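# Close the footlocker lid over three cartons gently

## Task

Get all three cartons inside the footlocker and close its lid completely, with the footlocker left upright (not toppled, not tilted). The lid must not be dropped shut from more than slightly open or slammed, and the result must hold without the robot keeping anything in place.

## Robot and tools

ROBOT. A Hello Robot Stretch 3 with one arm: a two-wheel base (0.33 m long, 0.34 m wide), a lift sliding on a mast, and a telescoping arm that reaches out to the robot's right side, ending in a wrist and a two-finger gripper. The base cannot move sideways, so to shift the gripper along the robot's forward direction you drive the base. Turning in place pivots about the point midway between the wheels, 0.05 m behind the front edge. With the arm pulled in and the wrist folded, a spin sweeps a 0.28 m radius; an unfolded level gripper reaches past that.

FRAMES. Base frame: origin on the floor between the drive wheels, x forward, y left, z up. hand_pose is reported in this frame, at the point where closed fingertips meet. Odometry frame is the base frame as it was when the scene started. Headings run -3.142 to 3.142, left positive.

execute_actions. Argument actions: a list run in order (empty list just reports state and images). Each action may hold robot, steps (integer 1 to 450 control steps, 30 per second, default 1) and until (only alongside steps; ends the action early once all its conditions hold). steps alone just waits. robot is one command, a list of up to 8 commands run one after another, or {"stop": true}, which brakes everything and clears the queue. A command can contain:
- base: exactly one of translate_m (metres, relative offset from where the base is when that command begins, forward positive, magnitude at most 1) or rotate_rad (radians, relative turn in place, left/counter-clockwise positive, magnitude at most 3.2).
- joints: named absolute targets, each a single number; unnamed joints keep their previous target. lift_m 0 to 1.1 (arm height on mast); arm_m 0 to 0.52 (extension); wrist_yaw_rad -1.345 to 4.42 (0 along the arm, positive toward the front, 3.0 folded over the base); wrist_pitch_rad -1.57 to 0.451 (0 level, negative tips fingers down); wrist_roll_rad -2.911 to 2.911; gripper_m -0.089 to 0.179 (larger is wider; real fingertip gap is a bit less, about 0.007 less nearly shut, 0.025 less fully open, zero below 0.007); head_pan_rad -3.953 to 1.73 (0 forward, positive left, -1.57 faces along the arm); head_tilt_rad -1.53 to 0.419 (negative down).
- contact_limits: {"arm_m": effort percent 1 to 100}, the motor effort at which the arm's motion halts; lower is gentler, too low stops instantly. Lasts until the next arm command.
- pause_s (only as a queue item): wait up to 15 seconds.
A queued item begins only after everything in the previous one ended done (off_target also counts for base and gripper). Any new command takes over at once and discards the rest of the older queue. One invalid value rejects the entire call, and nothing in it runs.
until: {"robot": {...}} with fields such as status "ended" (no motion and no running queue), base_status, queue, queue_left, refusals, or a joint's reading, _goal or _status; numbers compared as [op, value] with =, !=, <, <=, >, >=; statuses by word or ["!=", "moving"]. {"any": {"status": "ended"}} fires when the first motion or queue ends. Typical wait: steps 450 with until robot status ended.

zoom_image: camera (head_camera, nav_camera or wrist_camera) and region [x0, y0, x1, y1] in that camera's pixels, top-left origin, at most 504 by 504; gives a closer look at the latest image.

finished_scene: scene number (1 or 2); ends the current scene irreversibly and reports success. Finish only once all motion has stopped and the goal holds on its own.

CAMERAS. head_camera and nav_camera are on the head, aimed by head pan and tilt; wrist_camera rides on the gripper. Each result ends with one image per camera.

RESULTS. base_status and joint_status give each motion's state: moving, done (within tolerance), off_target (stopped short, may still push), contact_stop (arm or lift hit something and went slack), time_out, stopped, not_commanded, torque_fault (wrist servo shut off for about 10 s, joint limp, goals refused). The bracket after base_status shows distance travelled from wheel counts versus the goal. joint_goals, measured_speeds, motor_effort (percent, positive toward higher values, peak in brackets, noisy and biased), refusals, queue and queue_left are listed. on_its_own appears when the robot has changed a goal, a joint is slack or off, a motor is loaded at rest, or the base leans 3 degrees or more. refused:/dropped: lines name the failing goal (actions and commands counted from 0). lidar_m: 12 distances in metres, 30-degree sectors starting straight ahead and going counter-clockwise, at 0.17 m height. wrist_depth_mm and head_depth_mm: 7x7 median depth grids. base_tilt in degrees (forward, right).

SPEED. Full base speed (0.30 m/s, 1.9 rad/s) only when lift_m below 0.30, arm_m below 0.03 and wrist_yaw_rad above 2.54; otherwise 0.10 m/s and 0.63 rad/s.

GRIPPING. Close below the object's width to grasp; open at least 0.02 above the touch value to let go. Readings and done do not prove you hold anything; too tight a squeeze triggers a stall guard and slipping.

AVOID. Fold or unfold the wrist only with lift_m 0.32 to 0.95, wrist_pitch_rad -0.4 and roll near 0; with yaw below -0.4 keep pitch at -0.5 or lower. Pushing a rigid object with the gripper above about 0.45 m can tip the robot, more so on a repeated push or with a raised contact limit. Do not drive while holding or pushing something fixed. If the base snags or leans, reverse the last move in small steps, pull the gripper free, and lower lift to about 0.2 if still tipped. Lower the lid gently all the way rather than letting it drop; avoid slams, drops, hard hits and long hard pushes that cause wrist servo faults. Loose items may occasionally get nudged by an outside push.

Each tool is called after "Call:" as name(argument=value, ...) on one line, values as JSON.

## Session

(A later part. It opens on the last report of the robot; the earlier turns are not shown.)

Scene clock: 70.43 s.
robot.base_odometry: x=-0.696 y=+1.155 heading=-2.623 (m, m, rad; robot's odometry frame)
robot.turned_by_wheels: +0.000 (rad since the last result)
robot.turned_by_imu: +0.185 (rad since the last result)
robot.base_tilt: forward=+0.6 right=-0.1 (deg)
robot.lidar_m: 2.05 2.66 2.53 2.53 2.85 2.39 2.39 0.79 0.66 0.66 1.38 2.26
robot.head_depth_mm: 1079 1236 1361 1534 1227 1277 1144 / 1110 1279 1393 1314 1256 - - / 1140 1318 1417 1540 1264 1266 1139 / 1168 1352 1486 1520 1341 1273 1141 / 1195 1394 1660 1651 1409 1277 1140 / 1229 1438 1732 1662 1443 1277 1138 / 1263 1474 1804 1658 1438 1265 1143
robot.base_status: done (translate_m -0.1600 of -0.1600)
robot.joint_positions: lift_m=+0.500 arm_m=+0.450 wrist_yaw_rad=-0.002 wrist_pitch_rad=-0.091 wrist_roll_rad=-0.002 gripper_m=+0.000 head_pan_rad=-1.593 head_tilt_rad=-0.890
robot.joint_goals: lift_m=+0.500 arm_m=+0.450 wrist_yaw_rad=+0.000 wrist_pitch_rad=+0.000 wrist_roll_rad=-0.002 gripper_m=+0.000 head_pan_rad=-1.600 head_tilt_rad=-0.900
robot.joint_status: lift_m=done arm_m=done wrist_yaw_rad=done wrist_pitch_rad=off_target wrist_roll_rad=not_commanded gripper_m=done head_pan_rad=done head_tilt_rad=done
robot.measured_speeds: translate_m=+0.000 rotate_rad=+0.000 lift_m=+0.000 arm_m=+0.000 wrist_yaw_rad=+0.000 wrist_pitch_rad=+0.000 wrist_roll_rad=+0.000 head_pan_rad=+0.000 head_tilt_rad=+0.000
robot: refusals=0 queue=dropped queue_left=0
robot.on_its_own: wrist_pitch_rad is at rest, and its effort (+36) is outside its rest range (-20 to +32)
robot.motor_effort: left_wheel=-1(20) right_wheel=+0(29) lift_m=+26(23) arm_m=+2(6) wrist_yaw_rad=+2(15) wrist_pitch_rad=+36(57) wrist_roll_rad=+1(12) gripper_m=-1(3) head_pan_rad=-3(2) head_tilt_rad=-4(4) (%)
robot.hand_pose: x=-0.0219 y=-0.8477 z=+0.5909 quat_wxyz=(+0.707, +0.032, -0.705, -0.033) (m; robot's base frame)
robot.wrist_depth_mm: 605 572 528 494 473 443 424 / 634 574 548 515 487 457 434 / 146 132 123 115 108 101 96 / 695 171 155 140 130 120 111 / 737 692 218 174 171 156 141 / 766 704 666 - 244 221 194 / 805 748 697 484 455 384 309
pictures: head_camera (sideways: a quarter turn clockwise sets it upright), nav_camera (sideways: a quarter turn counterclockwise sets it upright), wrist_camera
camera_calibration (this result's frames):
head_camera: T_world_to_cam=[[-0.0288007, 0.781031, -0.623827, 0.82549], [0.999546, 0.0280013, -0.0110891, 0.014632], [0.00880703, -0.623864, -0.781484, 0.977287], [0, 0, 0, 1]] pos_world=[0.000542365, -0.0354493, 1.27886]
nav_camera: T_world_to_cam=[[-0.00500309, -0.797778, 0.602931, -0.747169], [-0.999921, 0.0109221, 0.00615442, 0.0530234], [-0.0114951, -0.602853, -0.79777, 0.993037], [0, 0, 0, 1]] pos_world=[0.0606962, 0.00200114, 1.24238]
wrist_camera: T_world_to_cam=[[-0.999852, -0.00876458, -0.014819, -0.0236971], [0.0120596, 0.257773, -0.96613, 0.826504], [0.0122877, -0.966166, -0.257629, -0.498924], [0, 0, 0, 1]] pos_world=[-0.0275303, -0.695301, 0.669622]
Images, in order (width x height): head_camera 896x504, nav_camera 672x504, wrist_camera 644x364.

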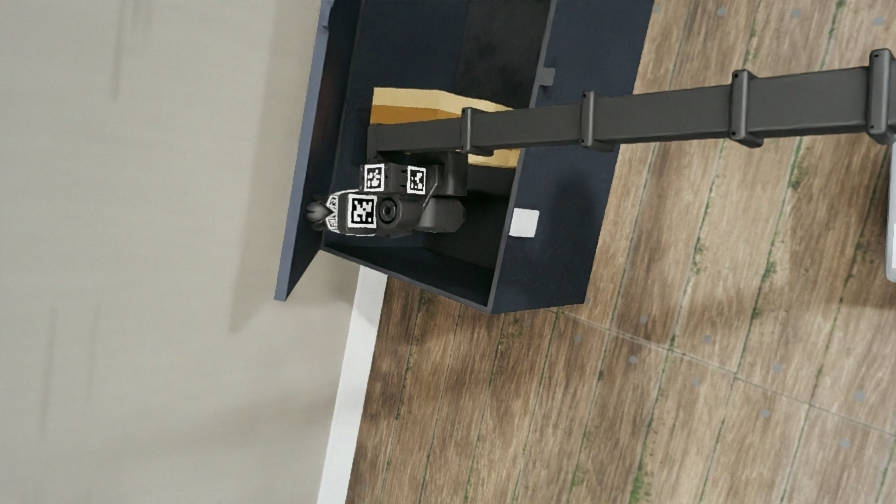

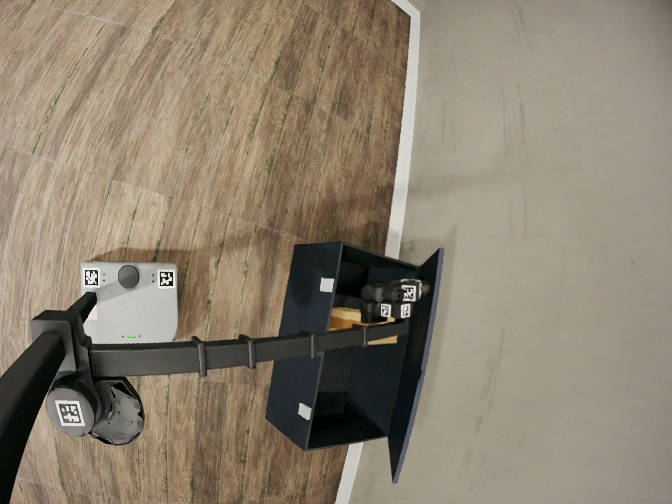

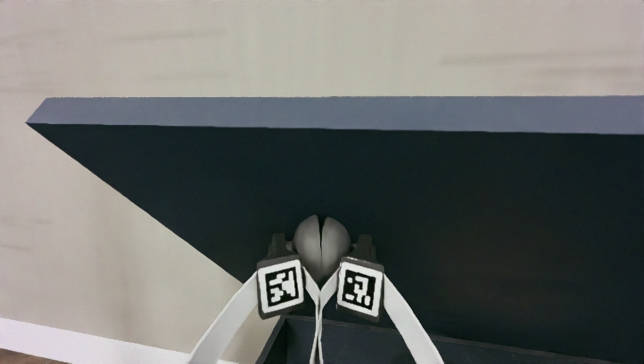

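Call:
execute_actions(actions=[{"robot":{"joints":{"lift_m":0.40,"arm_m":0.42,"wrist_pitch_rad":-0.15}},"steps":90,"until":{"robot":{"status":"ended"}}},{"robot":{"joints":{"lift_m":0.32,"wrist_pitch_rad":-0.2}},"steps":90,"until":{"robot":{"status":"ended"}}}])

Call:
execute_actions(actions=[{"robot":[{"base":{"rotate_rad":-0.2}},{"joints":{"lift_m":0.5,"wrist_pitch_rad":0}}],"steps":450,"until":{"robot":{"status":"ended"}}}])

Scene clock: 76.50 s.
robot.base_odometry: x=-0.696 y=+1.155 heading=-2.623 (m, m, rad; robot's odometry frame)
robot.turned_by_wheels: +0.000 (rad since the last result)
robot.turned_by_imu: +0.000 (rad since the last result)
robot.base_tilt: forward=+0.7 right=-0.2 (deg)
robot.lidar_m: 2.05 2.66 2.53 2.52 2.84 2.39 2.39 0.79 0.66 0.66 1.38 2.25
robot.head_depth_mm: 1085 1239 1384 1094 1226 1274 1142 / 1108 1274 1406 1129 1244 1274 1138 / 1141 1309 1421 1106 1364 1270 1140 / 1165 1351 1483 1141 1358 1271 1136 / 1195 1388 1661 1632 1415 1267 1139 / 1234 1441 1719 1662 1437 1276 1140 / 1268 1490 1784 1658 1441 1279 1147
robot.base_status: done (translate_m -0.1600 of -0.1600)
robot.joint_positions: lift_m=+0.320 arm_m=+0.420 wrist_yaw_rad=+0.003 wrist_pitch_rad=-0.225 wrist_roll_rad=-0.002 gripper_m=+0.000 head_pan_rad=-1.593 head_tilt_rad=-0.890
robot.joint_goals: lift_m=+0.320 arm_m=+0.420 wrist_yaw_rad=+0.000 wrist_pitch_rad=-0.200 wrist_roll_rad=-0.002 gripper_m=+0.000 head_pan_rad=-1.600 head_tilt_rad=-0.900
robot.joint_status: lift_m=done arm_m=done wrist_yaw_rad=done wrist_pitch_rad=done wrist_roll_rad=not_commanded gripper_m=done head_pan_rad=done head_tilt_rad=done
robot.measured_speeds: translate_m=+0.000 rotate_rad=+0.000 lift_m=+0.000 arm_m=+0.000 wrist_yaw_rad=+0.000 wrist_pitch_rad=+0.000 wrist_roll_rad=+0.000 head_pan_rad=+0.000 head_tilt_rad=+0.000
robot: refusals=0 queue=done queue_left=0
robot.motor_effort: left_wheel=+0(3) right_wheel=+0(5) lift_m=+14(24) arm_m=+0(4) wrist_yaw_rad=-2(8) wrist_pitch_rad=+10(36) wrist_roll_rad=+1(1) gripper_m=-3(3) head_pan_rad=-2(2) head_tilt_rad=-4(4) (%)
robot.hand_pose: x=-0.0208 y=-0.8094 z=+0.3784 quat_wxyz=(+0.704, +0.081, -0.701, -0.079) (m; robot's base frame)
robot.wrist_depth_mm: - - - - - - - / - - - - - - - / 730 112 87 80 74 63 61 / 777 722 648 469 442 247 245 / 809 755 323 493 471 212 188 / 690 229 301 - 497 190 163 / 553 208 374 535 515 187 174
pictures: head_camera (sideways: a quarter turn clockwise sets it upright), nav_camera (sideways: a quarter turn counterclockwise sets it upright), wrist_camera
replaced: robot.wrist_pitch_rad: its motion had ended off_target
camera_calibration (this result's frames):
head_camera: T_world_to_cam=[[-0.0288002, 0.781031, -0.623827, 0.82549], [0.999546, 0.0280007, -0.0110892, 0.014632], [0.00880666, -0.623864, -0.781483, 0.977286], [0, 0, 0, 1]] pos_world=[0.000542344, -0.0354493, 1.27886]
nav_camera: T_world_to_cam=[[-0.00500356, -0.797777, 0.602931, -0.747169], [-0.999921, 0.0109227, 0.00615442, 0.0530234], [-0.0114955, -0.602853, -0.797769, 0.993036], [0, 0, 0, 1]] pos_world=[0.0606962, 0.0020011, 1.24238]
wrist_camera: T_world_to_cam=[[-0.999809, -0.0111276, -0.0160762, -0.0268493], [0.0105692, 0.384142, -0.923213, 0.697361], [0.0164487, -0.923207, -0.383951, -0.434023], [0, 0, 0, 1]] pos_world=[-0.0270756, -0.668878, 0.476737]
Images, in order (width x height): head_camera 896x504, nav_camera 672x504, wrist_camera 644x364.

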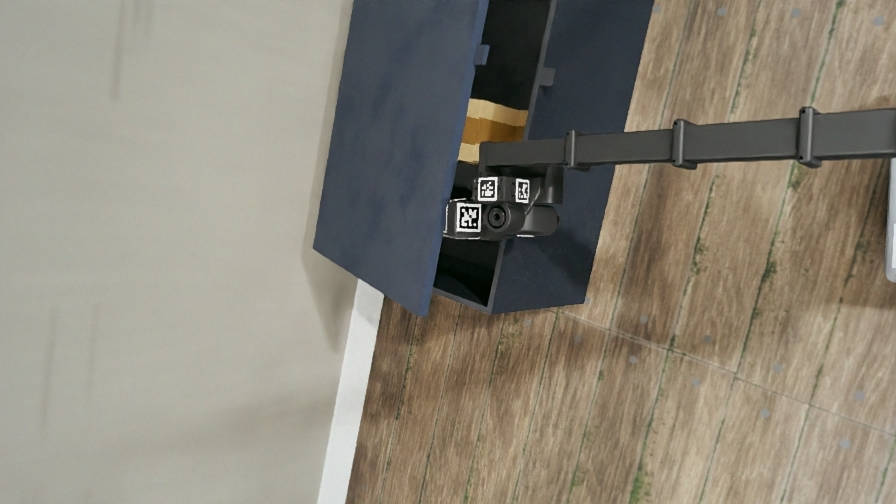

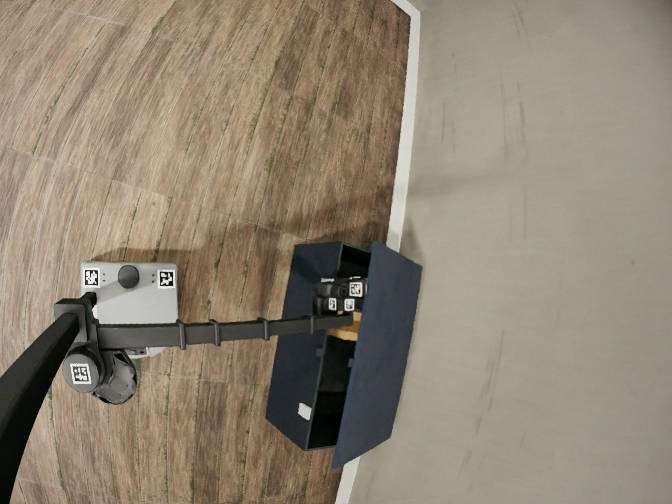

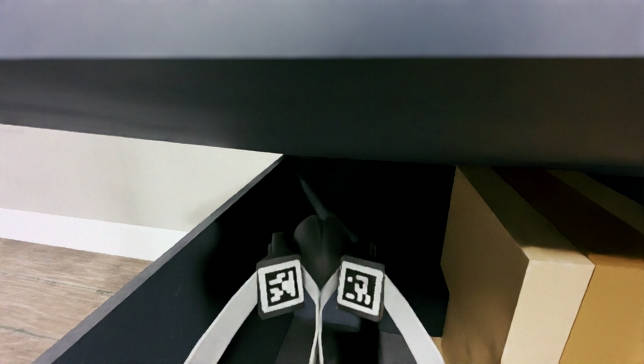

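Scene clock: 80.23 s.
robot.base_odometry: x=-0.696 y=+1.155 heading=-2.823 (m, m, rad; robot's odometry frame)
robot.turned_by_wheels: -0.200 (rad since the last result)
robot.turned_by_imu: -0.197 (rad since the last result)
robot.base_tilt: forward=+0.7 right=-0.1 (deg)
robot.lidar_m: 2.36 2.04 2.59 2.53 2.64 2.47 2.38 1.71 0.68 0.66 0.69 1.76
robot.head_depth_mm: 1114 1283 1433 1565 1255 1272 1144 / 1121 1290 1445 1571 1237 - - / 1122 1309 1448 - 1283 1268 1136 / 1129 1308 1465 1558 1293 1268 1138 / 1140 1307 1454 1560 1310 1273 1144 / 1141 1329 1579 1629 1390 1270 1141 / 1146 1339 1583 1652 1442 1272 1139
robot.base_status: done (rotate_rad -0.1999 of -0.2000)
robot.joint_positions: lift_m=+0.500 arm_m=+0.420 wrist_yaw_rad=+0.003 wrist_pitch_rad=-0.092 wrist_roll_rad=-0.002 gripper_m=+0.000 head_pan_rad=-1.593 head_tilt_rad=-0.890
robot.joint_goals: lift_m=+0.500 arm_m=+0.420 wrist_yaw_rad=+0.000 wrist_pitch_rad=+0.000 wrist_roll_rad=-0.002 gripper_m=+0.000 head_pan_rad=-1.600 head_tilt_rad=-0.900
robot.joint_status: lift_m=done arm_m=done wrist_yaw_rad=done wrist_pitch_rad=off_target wrist_roll_rad=not_commanded gripper_m=done head_pan_rad=done head_tilt_rad=done
robot.measured_speeds: translate_m=+0.000 rotate_rad=+0.000 lift_m=+0.000 arm_m=+0.000 wrist_yaw_rad=+0.000 wrist_pitch_rad=+0.000 wrist_roll_rad=+0.000 head_pan_rad=+0.000 head_tilt_rad=+0.000
robot: refusals=0 queue=dropped queue_left=0
robot.on_its_own: wrist_pitch_rad is at rest, and its effort (+36) is outside its rest range (-20 to +32)
robot.motor_effort: left_wheel=+1(23) right_wheel=-2(30) lift_m=+25(30) arm_m=+2(4) wrist_yaw_rad=-4(43) wrist_pitch_rad=+36(52) wrist_roll_rad=+1(1) gripper_m=-2(5) head_pan_rad=-2(2) head_tilt_rad=-4(4) (%)
robot.hand_pose: x=-0.0207 y=-0.8177 z=+0.5908 quat_wxyz=(+0.707, +0.034, -0.705, -0.032) (m; robot's base frame)
robot.wrist_depth_mm: 517 511 506 508 505 497 496 / 540 532 526 527 515 516 506 / 550 128 127 126 125 124 110 / 143 141 140 138 137 135 134 / 203 199 196 168 190 187 184 / 638 336 330 - 307 305 297 / 663 508 503 500 493 494 486
pictures: head_camera (sideways: a quarter turn clockwise sets it upright), nav_camera (sideways: a quarter turn counterclockwise sets it upright), wrist_camera
camera_calibration (this result's frames):
head_camera: T_world_to_cam=[[-0.0288003, 0.781049, -0.623805, 0.82546], [0.999546, 0.0280017, -0.0110877, 0.0146301], [0.00880754, -0.623841, -0.781501, 0.97731], [0, 0, 0, 1]] pos_world=[0.00054238, -0.0354486, 1.27886]
nav_camera: T_world_to_cam=[[-0.00500348, -0.797795, 0.602908, -0.747139], [-0.999921, 0.0109219, 0.00615409, 0.0530239], [-0.0114946, -0.60283, -0.797787, 0.993059], [0, 0, 0, 1]] pos_world=[0.0606962, 0.00200286, 1.24238]
wrist_camera: T_world_to_cam=[[-0.999798, -0.0136036, -0.0148085, -0.0261723], [0.0107969, 0.258105, -0.966056, 0.81889], [0.016964, -0.966021, -0.257906, -0.469601], [0, 0, 0, 1]] pos_world=[-0.0270421, -0.66536, 0.669593]
Images, in order (width x height): head_camera 896x504, nav_camera 672x504, wrist_camera 644x364.

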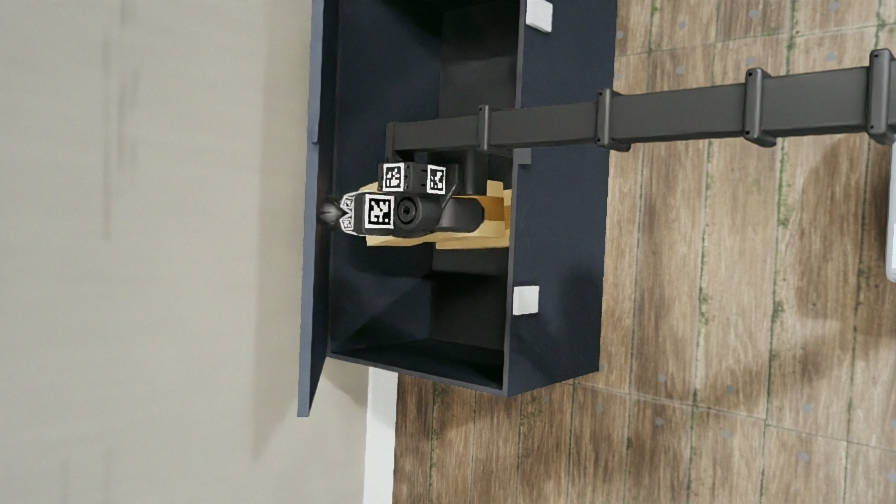

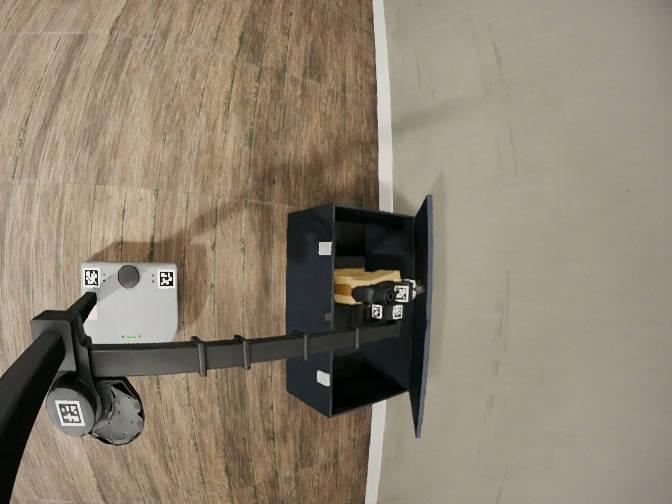

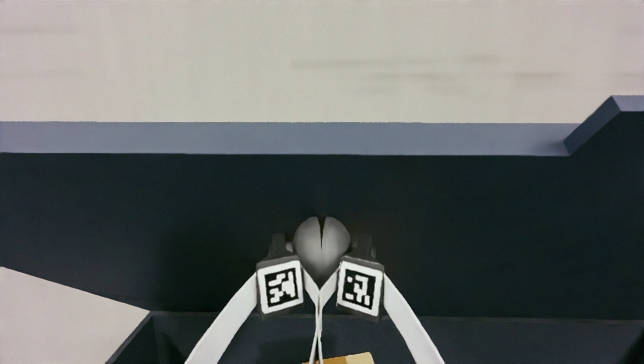

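It engages; repeat with a longer sweep.

Call:
execute_actions(actions=[{"robot":{"base":{"rotate_rad":0.16},"joints":{"arm_m":0.44}},"steps":90,"until":{"robot":{"status":"ended"}}},{"robot":{"joints":{"lift_m":0.40,"wrist_pitch_rad":-0.15}},"steps":90,"until":{"robot":{"status":"ended"}}},{"robot":{"joints":{"lift_m":0.325,"wrist_pitch_rad":-0.25}},"steps":90,"until":{"robot":{"status":"ended"}}},{"robot":[{"base":{"rotate_rad":-0.16}},{"base":{"translate_m":-0.14}},{"joints":{"lift_m":0.5,"wrist_pitch_rad":0,"wrist_yaw_rad":0}}],"steps":450,"until":{"robot":{"status":"ended"}}}])

Scene clock: 94.27 s.
robot.base_odometry: x=-0.563 y=+1.199 heading=-2.823 (m, m, rad; robot's odometry frame)
robot.turned_by_wheels: +0.000 (rad since the last result)
robot.turned_by_imu: +0.171 (rad since the last result)
robot.base_tilt: forward=+0.7 right=-0.1 (deg)
robot.lidar_m: 2.15 2.75 2.56 2.54 2.76 2.28 2.27 1.47 0.66 0.66 0.73 2.13
robot.head_depth_mm: 1065 1220 1361 1526 1233 1273 1143 / 1093 1252 1391 1560 1230 - - / 1115 1282 1413 1357 1260 1272 1139 / 1136 1317 1464 1589 1330 1273 1142 / 1167 1354 1501 1446 1360 1272 1143 / 1194 1400 1671 1656 1442 1278 1139 / 1223 1436 1735 1648 1441 1269 1141
robot.base_status: done (translate_m -0.1400 of -0.1400)
robot.joint_positions: lift_m=+0.500 arm_m=+0.440 wrist_yaw_rad=+0.001 wrist_pitch_rad=-0.091 wrist_roll_rad=-0.003 gripper_m=+0.000 head_pan_rad=-1.593 head_tilt_rad=-0.890
robot.joint_goals: lift_m=+0.500 arm_m=+0.440 wrist_yaw_rad=+0.000 wrist_pitch_rad=+0.000 wrist_roll_rad=-0.003 gripper_m=+0.000 head_pan_rad=-1.600 head_tilt_rad=-0.900
robot.joint_status: lift_m=done arm_m=done wrist_yaw_rad=done wrist_pitch_rad=off_target wrist_roll_rad=not_commanded gripper_m=done head_pan_rad=done head_tilt_rad=done
robot.measured_speeds: translate_m=+0.000 rotate_rad=+0.000 lift_m=+0.000 arm_m=+0.000 wrist_yaw_rad=+0.000 wrist_pitch_rad=+0.000 wrist_roll_rad=+0.000 head_pan_rad=+0.000 head_tilt_rad=+0.000
robot: refusals=0 queue=dropped queue_left=0
robot.on_its_own: wrist_pitch_rad is at rest, and its effort (+36) is outside its rest range (-20 to +32)
robot.motor_effort: left_wheel=-1(26) right_wheel=+1(39) lift_m=+25(35) arm_m=+2(4) wrist_yaw_rad=-2(21) wrist_pitch_rad=+36(57) wrist_roll_rad=+2(14) gripper_m=-3(3) head_pan_rad=-2(2) head_tilt_rad=-4(5) (%)
robot.hand_pose: x=-0.0212 y=-0.8377 z=+0.5909 quat_wxyz=(+0.708, +0.033, -0.705, -0.032) (m; robot's base frame)
robot.wrist_depth_mm: 576 548 516 482 463 439 421 / 604 569 534 503 477 454 436 / 142 135 126 118 111 105 100 / 186 167 152 140 129 120 112 / 697 251 214 175 172 157 144 / 745 686 392 - 250 228 201 / 772 726 520 491 456 417 335
pictures: head_camera (sideways: a quarter turn clockwise sets it upright), nav_camera (sideways: a quarter turn counterclockwise sets it upright), wrist_camera
replaced: robot.wrist_pitch_rad: its motion had ended off_target
replaced: robot.lift_m: its motion had ended contact_stop
camera_calibration (this result's frames):
head_camera: T_world_to_cam=[[-0.028798, 0.781066, -0.623784, 0.825433], [0.999546, 0.0279995, -0.0110863, 0.0146283], [0.00880645, -0.62382, -0.781518, 0.977332], [0, 0, 0, 1]] pos_world=[0.000542306, -0.035448, 1.27886]
nav_camera: T_world_to_cam=[[-0.00500584, -0.797811, 0.602887, -0.747111], [-0.999921, 0.0109242, 0.00615377, 0.0530243], [-0.0114956, -0.602808, -0.797803, 0.99308], [0, 0, 0, 1]] pos_world=[0.0606963, 0.00200432, 1.24238]
wrist_camera: T_world_to_cam=[[-0.99984, -0.0115617, -0.0136169, -0.025983], [0.0101769, 0.257798, -0.966145, 0.823914], [0.0146806, -0.96613, -0.25764, -0.489194], [0, 0, 0, 1]] pos_world=[-0.0271821, -0.685329, 0.669631]
Images, in order (width x height): head_camera 896x504, nav_camera 672x504, wrist_camera 644x364.

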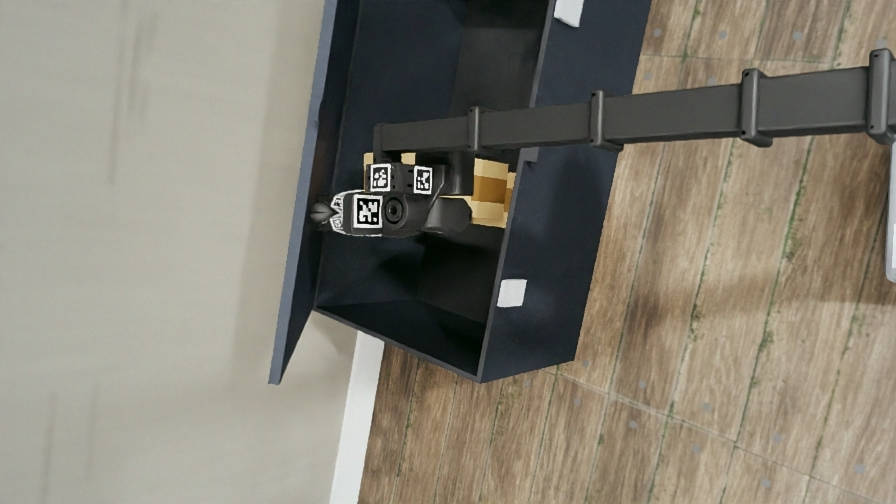

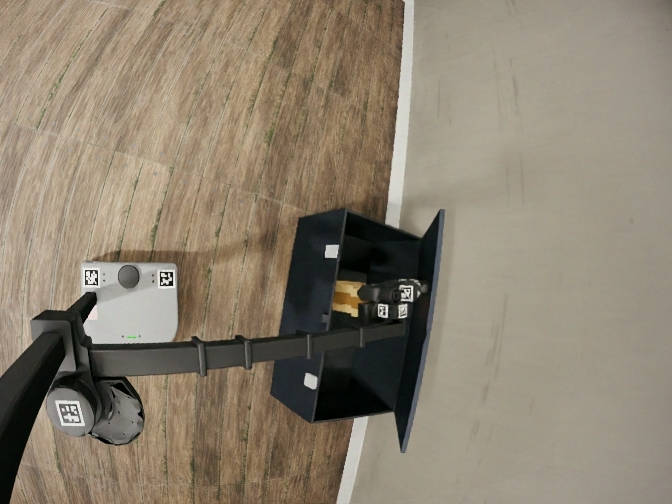

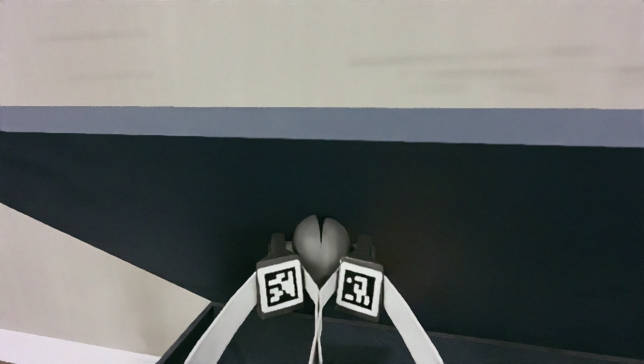

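Call:
execute_actions(actions=[{"robot":{"base":{"translate_m":0.05}},"steps":90,"until":{"robot":{"status":"ended"}}},{"robot":{"joints":{"lift_m":0.40,"arm_m":0.41,"wrist_pitch_rad":-0.1}},"steps":90,"until":{"robot":{"status":"ended"}}},{"robot":{"joints":{"lift_m":0.31,"wrist_pitch_rad":-0.15}},"steps":90,"until":{"robot":{"status":"ended"}}}])

Call:
execute_actions(actions=[{"robot":[{"base":{"rotate_rad":-0.3}},{"joints":{"lift_m":0.5,"wrist_pitch_rad":0,"wrist_yaw_rad":0}}],"steps":450,"until":{"robot":{"status":"ended"}}}])

Scene clock: 101.90 s.
robot.base_odometry: x=-0.610 y=+1.183 heading=-2.823 (m, m, rad; robot's odometry frame)
robot.turned_by_wheels: +0.000 (rad since the last result)
robot.turned_by_imu: +0.000 (rad since the last result)
robot.base_tilt: forward=+0.6 right=-0.2 (deg)
robot.lidar_m: 2.10 2.69 2.54 2.54 2.82 2.34 2.32 1.47 0.67 0.67 0.74 2.15
robot.head_depth_mm: 1073 1231 1371 1139 1234 1272 1136 / 1097 1261 1382 1130 1244 1277 1143 / 1123 1299 1412 1109 1364 1269 1137 / 1148 1331 1388 1146 1359 1275 1136 / 1175 1366 1570 1216 1382 1271 1141 / 1207 1405 1685 1656 1441 1276 1140 / 1238 1447 1758 1663 1440 1272 1142
robot.base_status: done (translate_m +0.0500 of +0.0500)
robot.joint_positions: lift_m=+0.310 arm_m=+0.410 wrist_yaw_rad=+0.003 wrist_pitch_rad=-0.175 wrist_roll_rad=-0.001 gripper_m=+0.000 head_pan_rad=-1.593 head_tilt_rad=-0.890
robot.joint_goals: lift_m=+0.310 arm_m=+0.410 wrist_yaw_rad=+0.000 wrist_pitch_rad=-0.150 wrist_roll_rad=-0.001 gripper_m=+0.000 head_pan_rad=-1.600 head_tilt_rad=-0.900
robot.joint_status: lift_m=done arm_m=done wrist_yaw_rad=done wrist_pitch_rad=done wrist_roll_rad=not_commanded gripper_m=done head_pan_rad=done head_tilt_rad=done
robot.measured_speeds: translate_m=+0.000 rotate_rad=+0.000 lift_m=+0.000 arm_m=+0.000 wrist_yaw_rad=+0.000 wrist_pitch_rad=+0.000 wrist_roll_rad=+0.000 head_pan_rad=+0.000 head_tilt_rad=+0.000
robot: refusals=0 queue=done queue_left=0
robot.motor_effort: left_wheel=-1(12) right_wheel=+0(16) lift_m=+14(26) arm_m=-1(2) wrist_yaw_rad=-3(15) wrist_pitch_rad=+10(36) wrist_roll_rad=+1(2) gripper_m=-3(4) head_pan_rad=-2(2) head_tilt_rad=-4(4) (%)
robot.hand_pose: x=-0.0208 y=-0.8031 z=+0.3806 quat_wxyz=(+0.705, +0.063, -0.704, -0.061) (m; robot's base frame)
robot.wrist_depth_mm: - - - - - - - / - 56 52 52 50 - - / 211 124 106 93 83 75 68 / 736 682 499 478 289 265 397 / 774 332 473 504 225 195 210 / 237 302 445 - 201 178 182 / 229 306 515 560 237 190 196
pictures: head_camera (sideways: a quarter turn clockwise sets it upright), nav_camera (sideways: a quarter turn counterclockwise sets it upright), wrist_camera
replaced: robot.wrist_pitch_rad: its motion had ended off_target
camera_calibration (this result's frames):
head_camera: T_world_to_cam=[[-0.0287977, 0.781066, -0.623784, 0.825433], [0.999546, 0.0279991, -0.0110863, 0.0146283], [0.00880623, -0.62382, -0.781518, 0.977332], [0, 0, 0, 1]] pos_world=[0.000542293, -0.035448, 1.27886]
nav_camera: T_world_to_cam=[[-0.00500613, -0.797811, 0.602887, -0.747111], [-0.999921, 0.0109246, 0.00615377, 0.0530243], [-0.0114958, -0.602809, -0.797803, 0.99308], [0, 0, 0, 1]] pos_world=[0.0606963, 0.00200429, 1.24238]
wrist_camera: T_world_to_cam=[[-0.999793, -0.0117887, -0.0165551, -0.0270727], [0.0116004, 0.337828, -0.941136, 0.666656], [0.0166875, -0.941134, -0.337621, -0.459389], [0, 0, 0, 1]] pos_world=[-0.0271345, -0.657881, 0.471866]
Images, in order (width x height): head_camera 896x504, nav_camera 672x504, wrist_camera 644x364.

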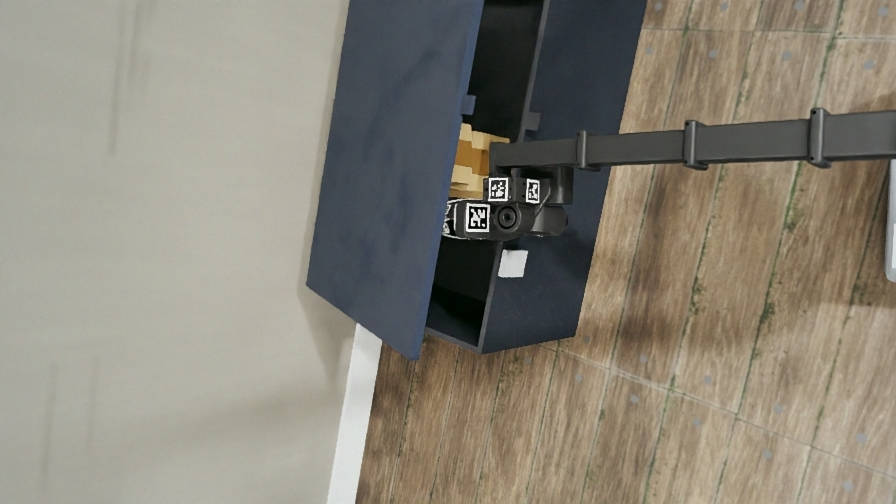

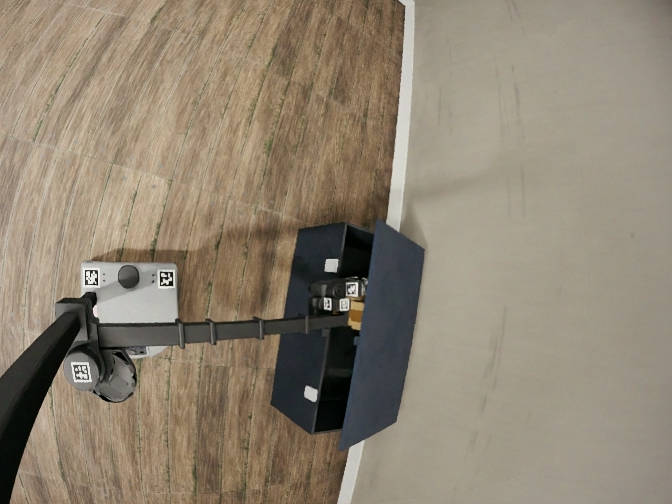

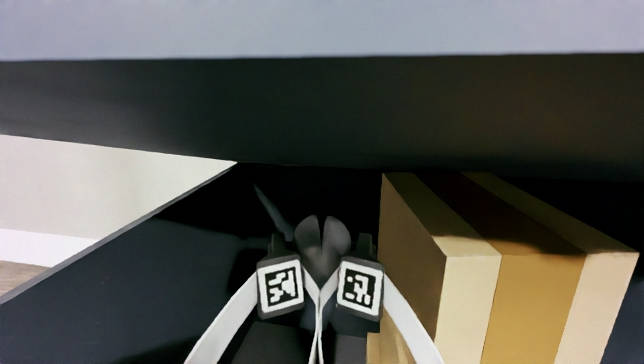

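Scene clock: 105.87 s.
robot.base_odometry: x=-0.610 y=+1.183 heading=-3.123 (m, m, rad; robot's odometry frame)
robot.turned_by_wheels: -0.300 (rad since the last result)
robot.turned_by_imu: -0.300 (rad since the last result)
robot.base_tilt: forward=+0.7 right=-0.2 (deg)
robot.lidar_m: 2.41 2.11 2.71 2.54 2.57 2.50 2.32 1.95 0.72 0.67 0.68 1.56
robot.head_depth_mm: 1142 1327 1550 1357 1385 1275 1139 / 1136 1324 1492 1595 1308 - - / 1128 1311 1476 - 1334 1270 1139 / 1120 1305 1434 1279 1313 1274 1141 / 1111 1286 1445 1381 1298 1271 1144 / 1104 1273 1438 1579 1278 1274 1137 / 1104 1270 1461 1451 1363 1265 1141
robot.base_status: done (rotate_rad -0.2999 of -0.3000)
robot.joint_positions: lift_m=+0.500 arm_m=+0.410 wrist_yaw_rad=+0.002 wrist_pitch_rad=-0.093 wrist_roll_rad=-0.001 gripper_m=+0.000 head_pan_rad=-1.593 head_tilt_rad=-0.890
robot.joint_goals: lift_m=+0.500 arm_m=+0.410 wrist_yaw_rad=+0.000 wrist_pitch_rad=+0.000 wrist_roll_rad=-0.001 gripper_m=+0.000 head_pan_rad=-1.600 head_tilt_rad=-0.900
robot.joint_status: lift_m=done arm_m=done wrist_yaw_rad=done wrist_pitch_rad=off_target wrist_roll_rad=not_commanded gripper_m=done head_pan_rad=done head_tilt_rad=done
robot.measured_speeds: translate_m=+0.000 rotate_rad=+0.000 lift_m=+0.000 arm_m=+0.000 wrist_yaw_rad=+0.000 wrist_pitch_rad=+0.000 wrist_roll_rad=+0.000 head_pan_rad=+0.000 head_tilt_rad=+0.000
robot: refusals=0 queue=dropped queue_left=0
robot.on_its_own: wrist_pitch_rad is at rest, and its effort (+36) is outside its rest range (-20 to +32)
robot.motor_effort: left_wheel=+1(23) right_wheel=-2(27) lift_m=+26(26) arm_m=+2(4) wrist_yaw_rad=-1(25) wrist_pitch_rad=+36(48) wrist_roll_rad=+1(1) gripper_m=-3(4) head_pan_rad=-2(3) head_tilt_rad=-4(3) (%)
robot.hand_pose: x=-0.0210 y=-0.8076 z=+0.5905 quat_wxyz=(+0.707, +0.034, -0.706, -0.032) (m; robot's base frame)
robot.wrist_depth_mm: 473 490 497 514 525 538 560 / 497 506 519 539 548 564 579 / 513 525 535 562 569 582 609 / 130 132 136 140 143 148 153 / 171 177 186 173 209 223 239 / 287 303 324 - 409 473 688 / 479 498 516 527 544 551 716
pictures: head_camera (sideways: a quarter turn clockwise sets it upright), nav_camera (sideways: a quarter turn counterclockwise sets it upright), wrist_camera
camera_calibration (this result's frames):
head_camera: T_world_to_cam=[[-0.0287978, 0.781066, -0.623784, 0.825433], [0.999546, 0.0279992, -0.0110863, 0.0146283], [0.0088063, -0.62382, -0.781518, 0.977332], [0, 0, 0, 1]] pos_world=[0.000542297, -0.035448, 1.27886]
nav_camera: T_world_to_cam=[[-0.00500603, -0.797811, 0.602887, -0.747111], [-0.999921, 0.0109245, 0.00615377, 0.0530243], [-0.0114958, -0.602809, -0.797803, 0.99308], [0, 0, 0, 1]] pos_world=[0.0606963, 0.0020043, 1.24238]
wrist_camera: T_world_to_cam=[[-0.999801, -0.0122772, -0.0157474, -0.0247237], [0.012031, 0.259026, -0.965795, 0.81667], [0.0159363, -0.965792, -0.258827, -0.459244], [0, 0, 0, 1]] pos_world=[-0.0272255, -0.655377, 0.669482]
Images, in order (width x height): head_camera 896x504, nav_camera 672x504, wrist_camera 644x364.

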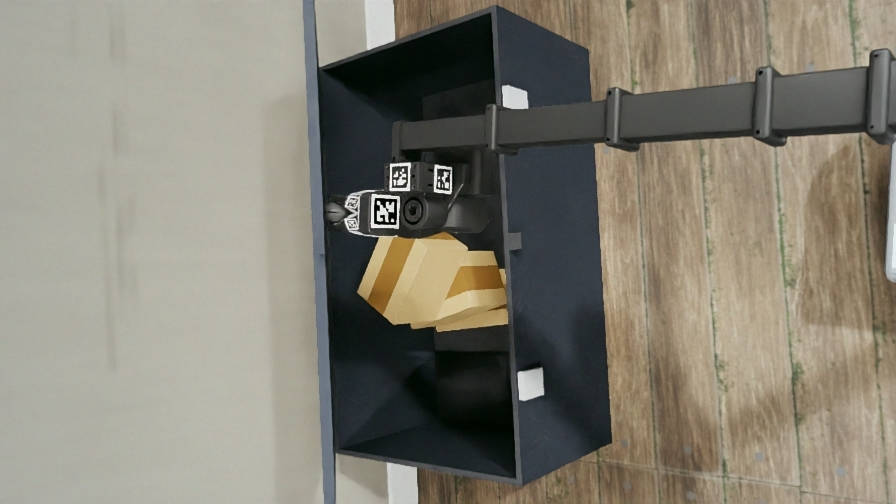

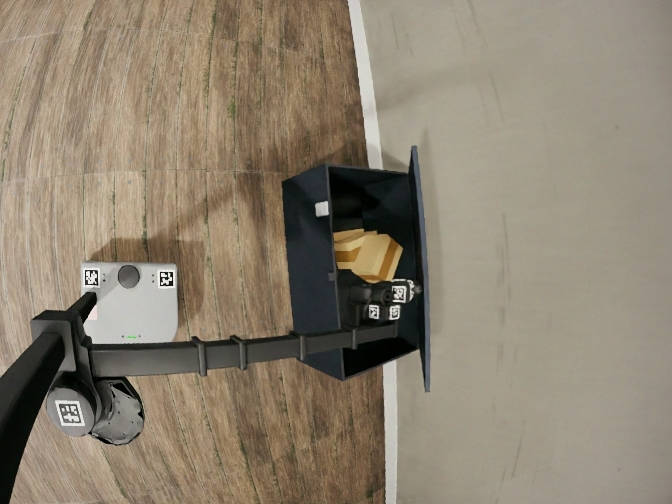

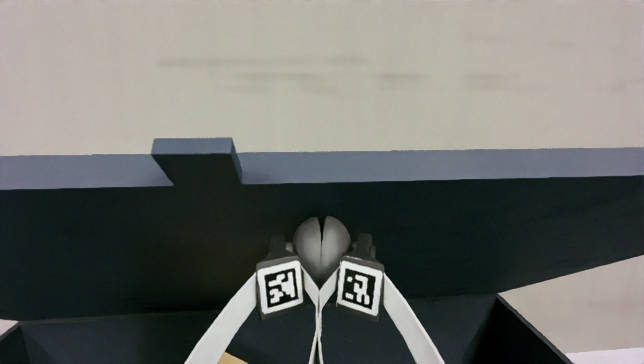

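Call:
execute_actions(actions=[{"robot":{"base":{"rotate_rad":0.27}},"steps":90,"until":{"robot":{"status":"ended"}}},{"robot":{"joints":{"lift_m":0.40,"wrist_pitch_rad":-0.1,"wrist_yaw_rad":0}},"steps":90,"until":{"robot":{"status":"ended"}}},{"robot":{"joints":{"lift_m":0.30,"wrist_pitch_rad":-0.15}},"steps":90,"until":{"robot":{"status":"ended"}}},{"robot":{"joints":{"arm_m":0.49}},"steps":90,"until":{"robot":{"status":"ended"}}},{"robot":{"joints":{"lift_m":0.33,"wrist_pitch_rad":-0.35}},"steps":90,"until":{"robot":{"status":"ended"}}}])

Scene clock: 116.37 s.
robot.base_odometry: x=-0.610 y=+1.183 heading=-2.853 (m, m, rad; robot's odometry frame)
robot.turned_by_wheels: +0.270 (rad since the last result)
robot.turned_by_imu: +0.267 (rad since the last result)
robot.base_tilt: forward=+0.6 right=-0.1 (deg)
robot.lidar_m: 2.10 2.65 2.56 2.54 2.78 2.34 2.33 1.51 0.72 0.72 0.80 2.05
robot.head_depth_mm: 1078 1236 1364 1163 1261 1274 1145 / 1097 1264 1383 1154 1307 1269 1141 / 1119 1292 1380 1088 1368 1271 1140 / 1146 1324 1348 1226 1387 1268 1135 / 1163 1351 1488 1285 1414 1271 1139 / 1188 1377 1669 1654 1433 1276 1141 / 1213 1419 1710 1669 1445 1276 1143
robot.base_status: done (rotate_rad +0.2700 of +0.2700)
robot.joint_positions: lift_m=+0.330 arm_m=+0.490 wrist_yaw_rad=-0.001 wrist_pitch_rad=-0.364 wrist_roll_rad=-0.005 gripper_m=+0.000 head_pan_rad=-1.593 head_tilt_rad=-0.890
robot.joint_goals: lift_m=+0.330 arm_m=+0.490 wrist_yaw_rad=+0.000 wrist_pitch_rad=-0.350 wrist_roll_rad=-0.005 gripper_m=+0.000 head_pan_rad=-1.600 head_tilt_rad=-0.900
robot.joint_status: lift_m=done arm_m=done wrist_yaw_rad=done wrist_pitch_rad=done wrist_roll_rad=not_commanded gripper_m=done head_pan_rad=done head_tilt_rad=done
robot.measured_speeds: translate_m=+0.000 rotate_rad=+0.000 lift_m=+0.000 arm_m=+0.000 wrist_yaw_rad=+0.000 wrist_pitch_rad=+0.000 wrist_roll_rad=+0.000 head_pan_rad=+0.000 head_tilt_rad=+0.000
robot: refusals=0 queue=done queue_left=0
robot.motor_effort: left_wheel=-1(21) right_wheel=+0(24) lift_m=+23(31) arm_m=+3(16) wrist_yaw_rad=+1(22) wrist_pitch_rad=+5(38) wrist_roll_rad=+2(3) gripper_m=-2(4) head_pan_rad=-2(2) head_tilt_rad=-4(4) (%)
robot.hand_pose: x=-0.0217 y=-0.8654 z=+0.3546 quat_wxyz=(+0.697, +0.128, -0.693, -0.128) (m; robot's base frame)
robot.wrist_depth_mm: - - - - - - - / - - - - - - - / 591 555 470 452 420 245 380 / 640 323 501 487 228 198 187 / 249 328 525 528 243 192 160 / 252 336 500 - 251 204 166 / 256 343 464 476 238 214 174
pictures: head_camera (sideways: a quarter turn clockwise sets it upright), nav_camera (sideways: a quarter turn counterclockwise sets it upright), wrist_camera
replaced: robot.wrist_pitch_rad: its motion had ended off_target
camera_calibration (this result's frames):
head_camera: T_world_to_cam=[[-0.0287926, 0.781185, -0.623635, 0.825239], [0.999547, 0.0279981, -0.0110767, 0.0146157], [0.00880767, -0.623671, -0.781637, 0.977486], [0, 0, 0, 1]] pos_world=[0.000542283, -0.0354436, 1.27885]
nav_camera: T_world_to_cam=[[-0.0050112, -0.797926, 0.602734, -0.746913], [-0.999921, 0.0109265, 0.00615154, 0.0530272], [-0.0114943, -0.602656, -0.797918, 0.99323], [0, 0, 0, 1]] pos_world=[0.0606965, 0.00201549, 1.24238]
wrist_camera: T_world_to_cam=[[-0.999876, -0.00624698, -0.0144291, -0.025081], [0.00924623, 0.508633, -0.860934, 0.782561], [0.0127174, -0.860961, -0.508512, -0.396914], [0, 0, 0, 1]] pos_world=[-0.027266, -0.73992, 0.471535]
Images, in order (width x height): head_camera 896x504, nav_camera 672x504, wrist_camera 644x364.

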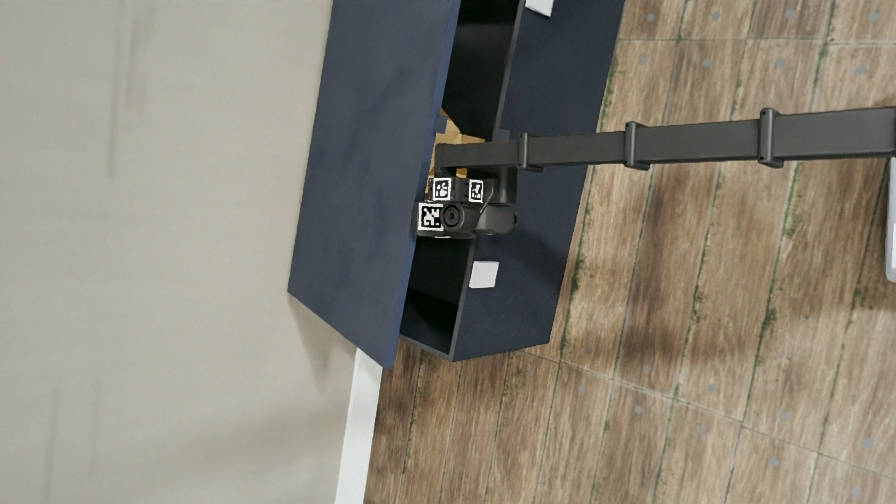

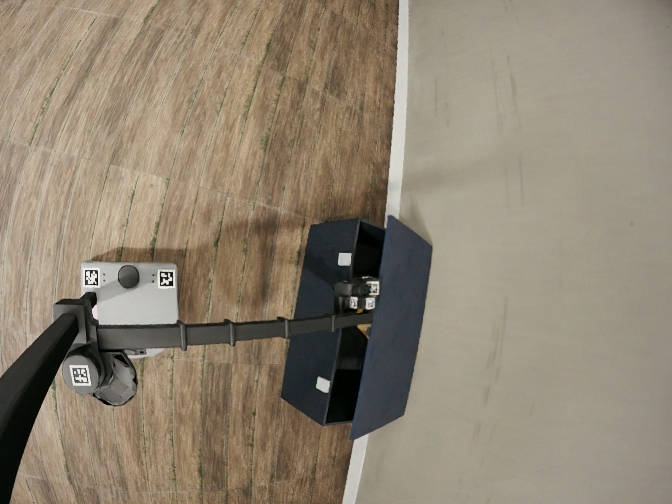

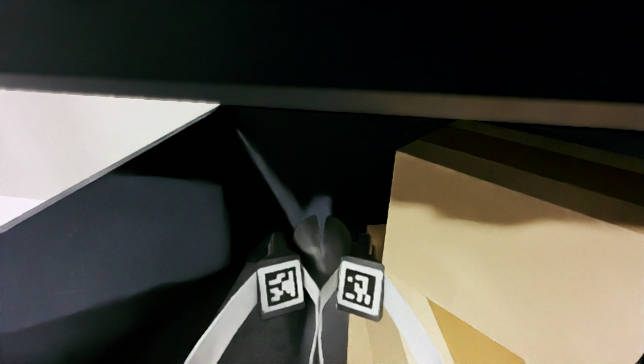

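Pushed the box back, but now the camera carries the lid. Extend and sweep.

Call:
execute_actions(actions=[{"robot":{"joints":{"lift_m":0.35,"arm_m":0.52,"wrist_pitch_rad":-0.45}},"steps":90,"until":{"robot":{"status":"ended"}}},{"robot":[{"base":{"rotate_rad":-0.25}},{"joints":{"lift_m":0.5,"wrist_pitch_rad":0,"wrist_yaw_rad":0,"arm_m":0.48}}],"steps":450,"until":{"robot":{"status":"ended"}}}])

Scene clock: 123.03 s.
robot.base_odometry: x=-0.610 y=+1.183 heading=-3.103 (m, m, rad; robot's odometry frame)
robot.turned_by_wheels: -0.250 (rad since the last result)
robot.turned_by_imu: -0.071 (rad since the last result)
robot.base_tilt: forward=+0.6 right=-0.1 (deg)
robot.lidar_m: 2.39 2.08 2.55 2.53 2.70 2.39 2.35 1.60 0.75 0.74 0.80 1.89
robot.head_depth_mm: 1089 1251 1416 1594 1336 1278 1137 / 1104 1277 1433 1594 1365 - - / 1120 1295 1415 1250 1381 1272 1142 / 1132 1307 1514 1558 1389 1277 1141 / 1145 1333 1508 1336 1411 1268 1141 / 1157 1352 1617 1654 1444 1273 1138 / 1174 1378 1647 1652 1439 1269 1142
robot.base_status: off_target (rotate_rad -0.2500 of -0.2500)
robot.joint_positions: lift_m=+0.500 arm_m=+0.480 wrist_yaw_rad=+0.002 wrist_pitch_rad=-0.091 wrist_roll_rad=-0.004 gripper_m=+0.000 head_pan_rad=-1.593 head_tilt_rad=-0.891
robot.joint_goals: lift_m=+0.500 arm_m=+0.480 wrist_yaw_rad=+0.000 wrist_pitch_rad=+0.000 wrist_roll_rad=-0.004 gripper_m=+0.000 head_pan_rad=-1.600 head_tilt_rad=-0.900
robot.joint_status: lift_m=done arm_m=done wrist_yaw_rad=done wrist_pitch_rad=off_target wrist_roll_rad=not_commanded gripper_m=done head_pan_rad=done head_tilt_rad=done
robot.measured_speeds: translate_m=+0.000 rotate_rad=+0.000 lift_m=+0.000 arm_m=+0.000 wrist_yaw_rad=+0.000 wrist_pitch_rad=+0.000 wrist_roll_rad=+0.000 head_pan_rad=+0.000 head_tilt_rad=+0.000
robot: refusals=0 queue=dropped queue_left=0
robot.on_its_own: wrist_pitch_rad is at rest, and its effort (+36) is outside its rest range (-20 to +32)
robot.motor_effort: left_wheel=+0(29) right_wheel=+0(42) lift_m=+25(27) arm_m=-4(22) wrist_yaw_rad=-3(16) wrist_pitch_rad=+36(57) wrist_roll_rad=+2(12) gripper_m=-3(2) head_pan_rad=-2(3) head_tilt_rad=-3(4) (%)
robot.hand_pose: x=-0.0209 y=-0.8783 z=+0.5910 quat_wxyz=(+0.708, +0.033, -0.705, -0.032) (m; robot's base frame)
robot.wrist_depth_mm: 489 475 464 449 439 432 414 / 501 496 484 466 457 439 434 / 524 508 494 482 473 462 450 / 166 156 148 141 134 129 124 / 438 246 215 173 179 165 152 / 598 591 465 - 298 272 240 / 635 616 552 537 501 489 461
pictures: head_camera (sideways: a quarter turn clockwise sets it upright), nav_camera (sideways: a quarter turn counterclockwise sets it upright), wrist_camera
replaced: robot.arm_m: its motion had ended off_target
camera_calibration (this result's frames):
head_camera: T_world_to_cam=[[-0.0287335, 0.78163, -0.62308, 0.824516], [0.999549, 0.0279432, -0.0110407, 0.0145689], [0.00878108, -0.623116, -0.78208, 0.978062], [0, 0, 0, 1]] pos_world=[0.000540427, -0.0354269, 1.27882]
nav_camera: T_world_to_cam=[[-0.00507104, -0.798354, 0.602167, -0.746174], [-0.999921, 0.010985, 0.00614323, 0.053038], [-0.0115193, -0.602089, -0.798346, 0.993786], [0, 0, 0, 1]] pos_world=[0.0606976, 0.00205432, 1.24238]
wrist_camera: T_world_to_cam=[[-0.999835, -0.0128225, -0.0128824, -0.0276916], [0.00914843, 0.257421, -0.966256, 0.834182], [0.015706, -0.966214, -0.257262, -0.528663], [0, 0, 0, 1]] pos_world=[-0.0270153, -0.725894, 0.669672]
Images, in order (width x height): head_camera 896x504, nav_camera 672x504, wrist_camera 644x364.

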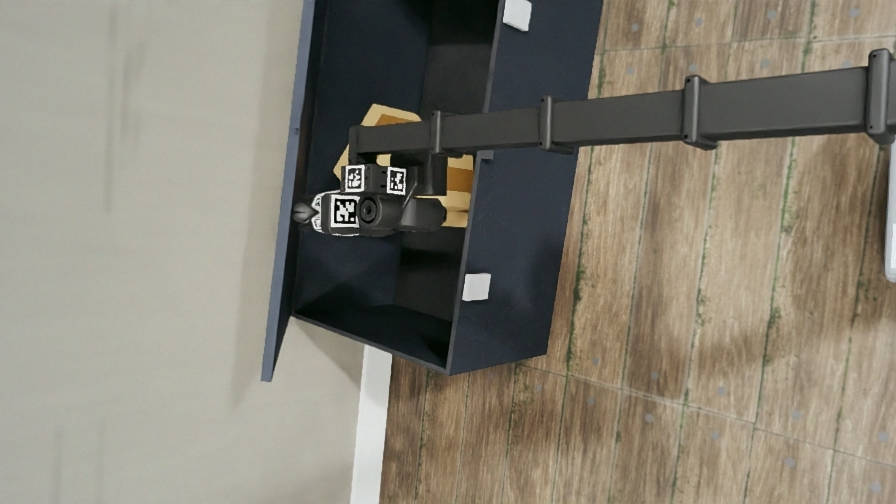

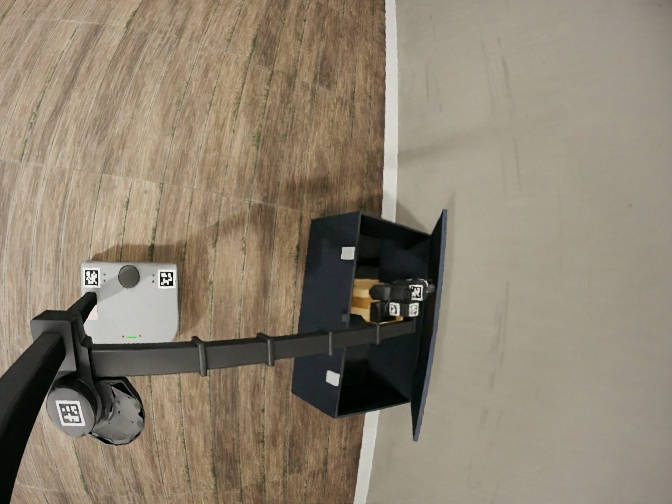

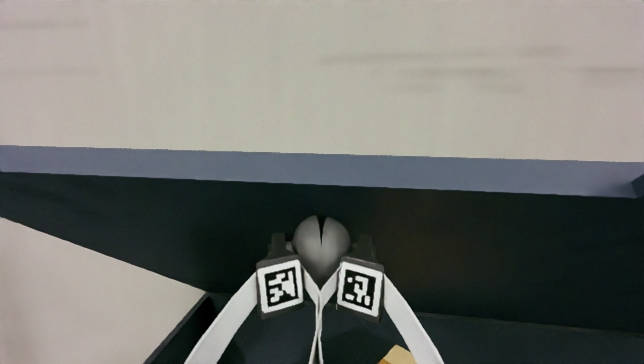

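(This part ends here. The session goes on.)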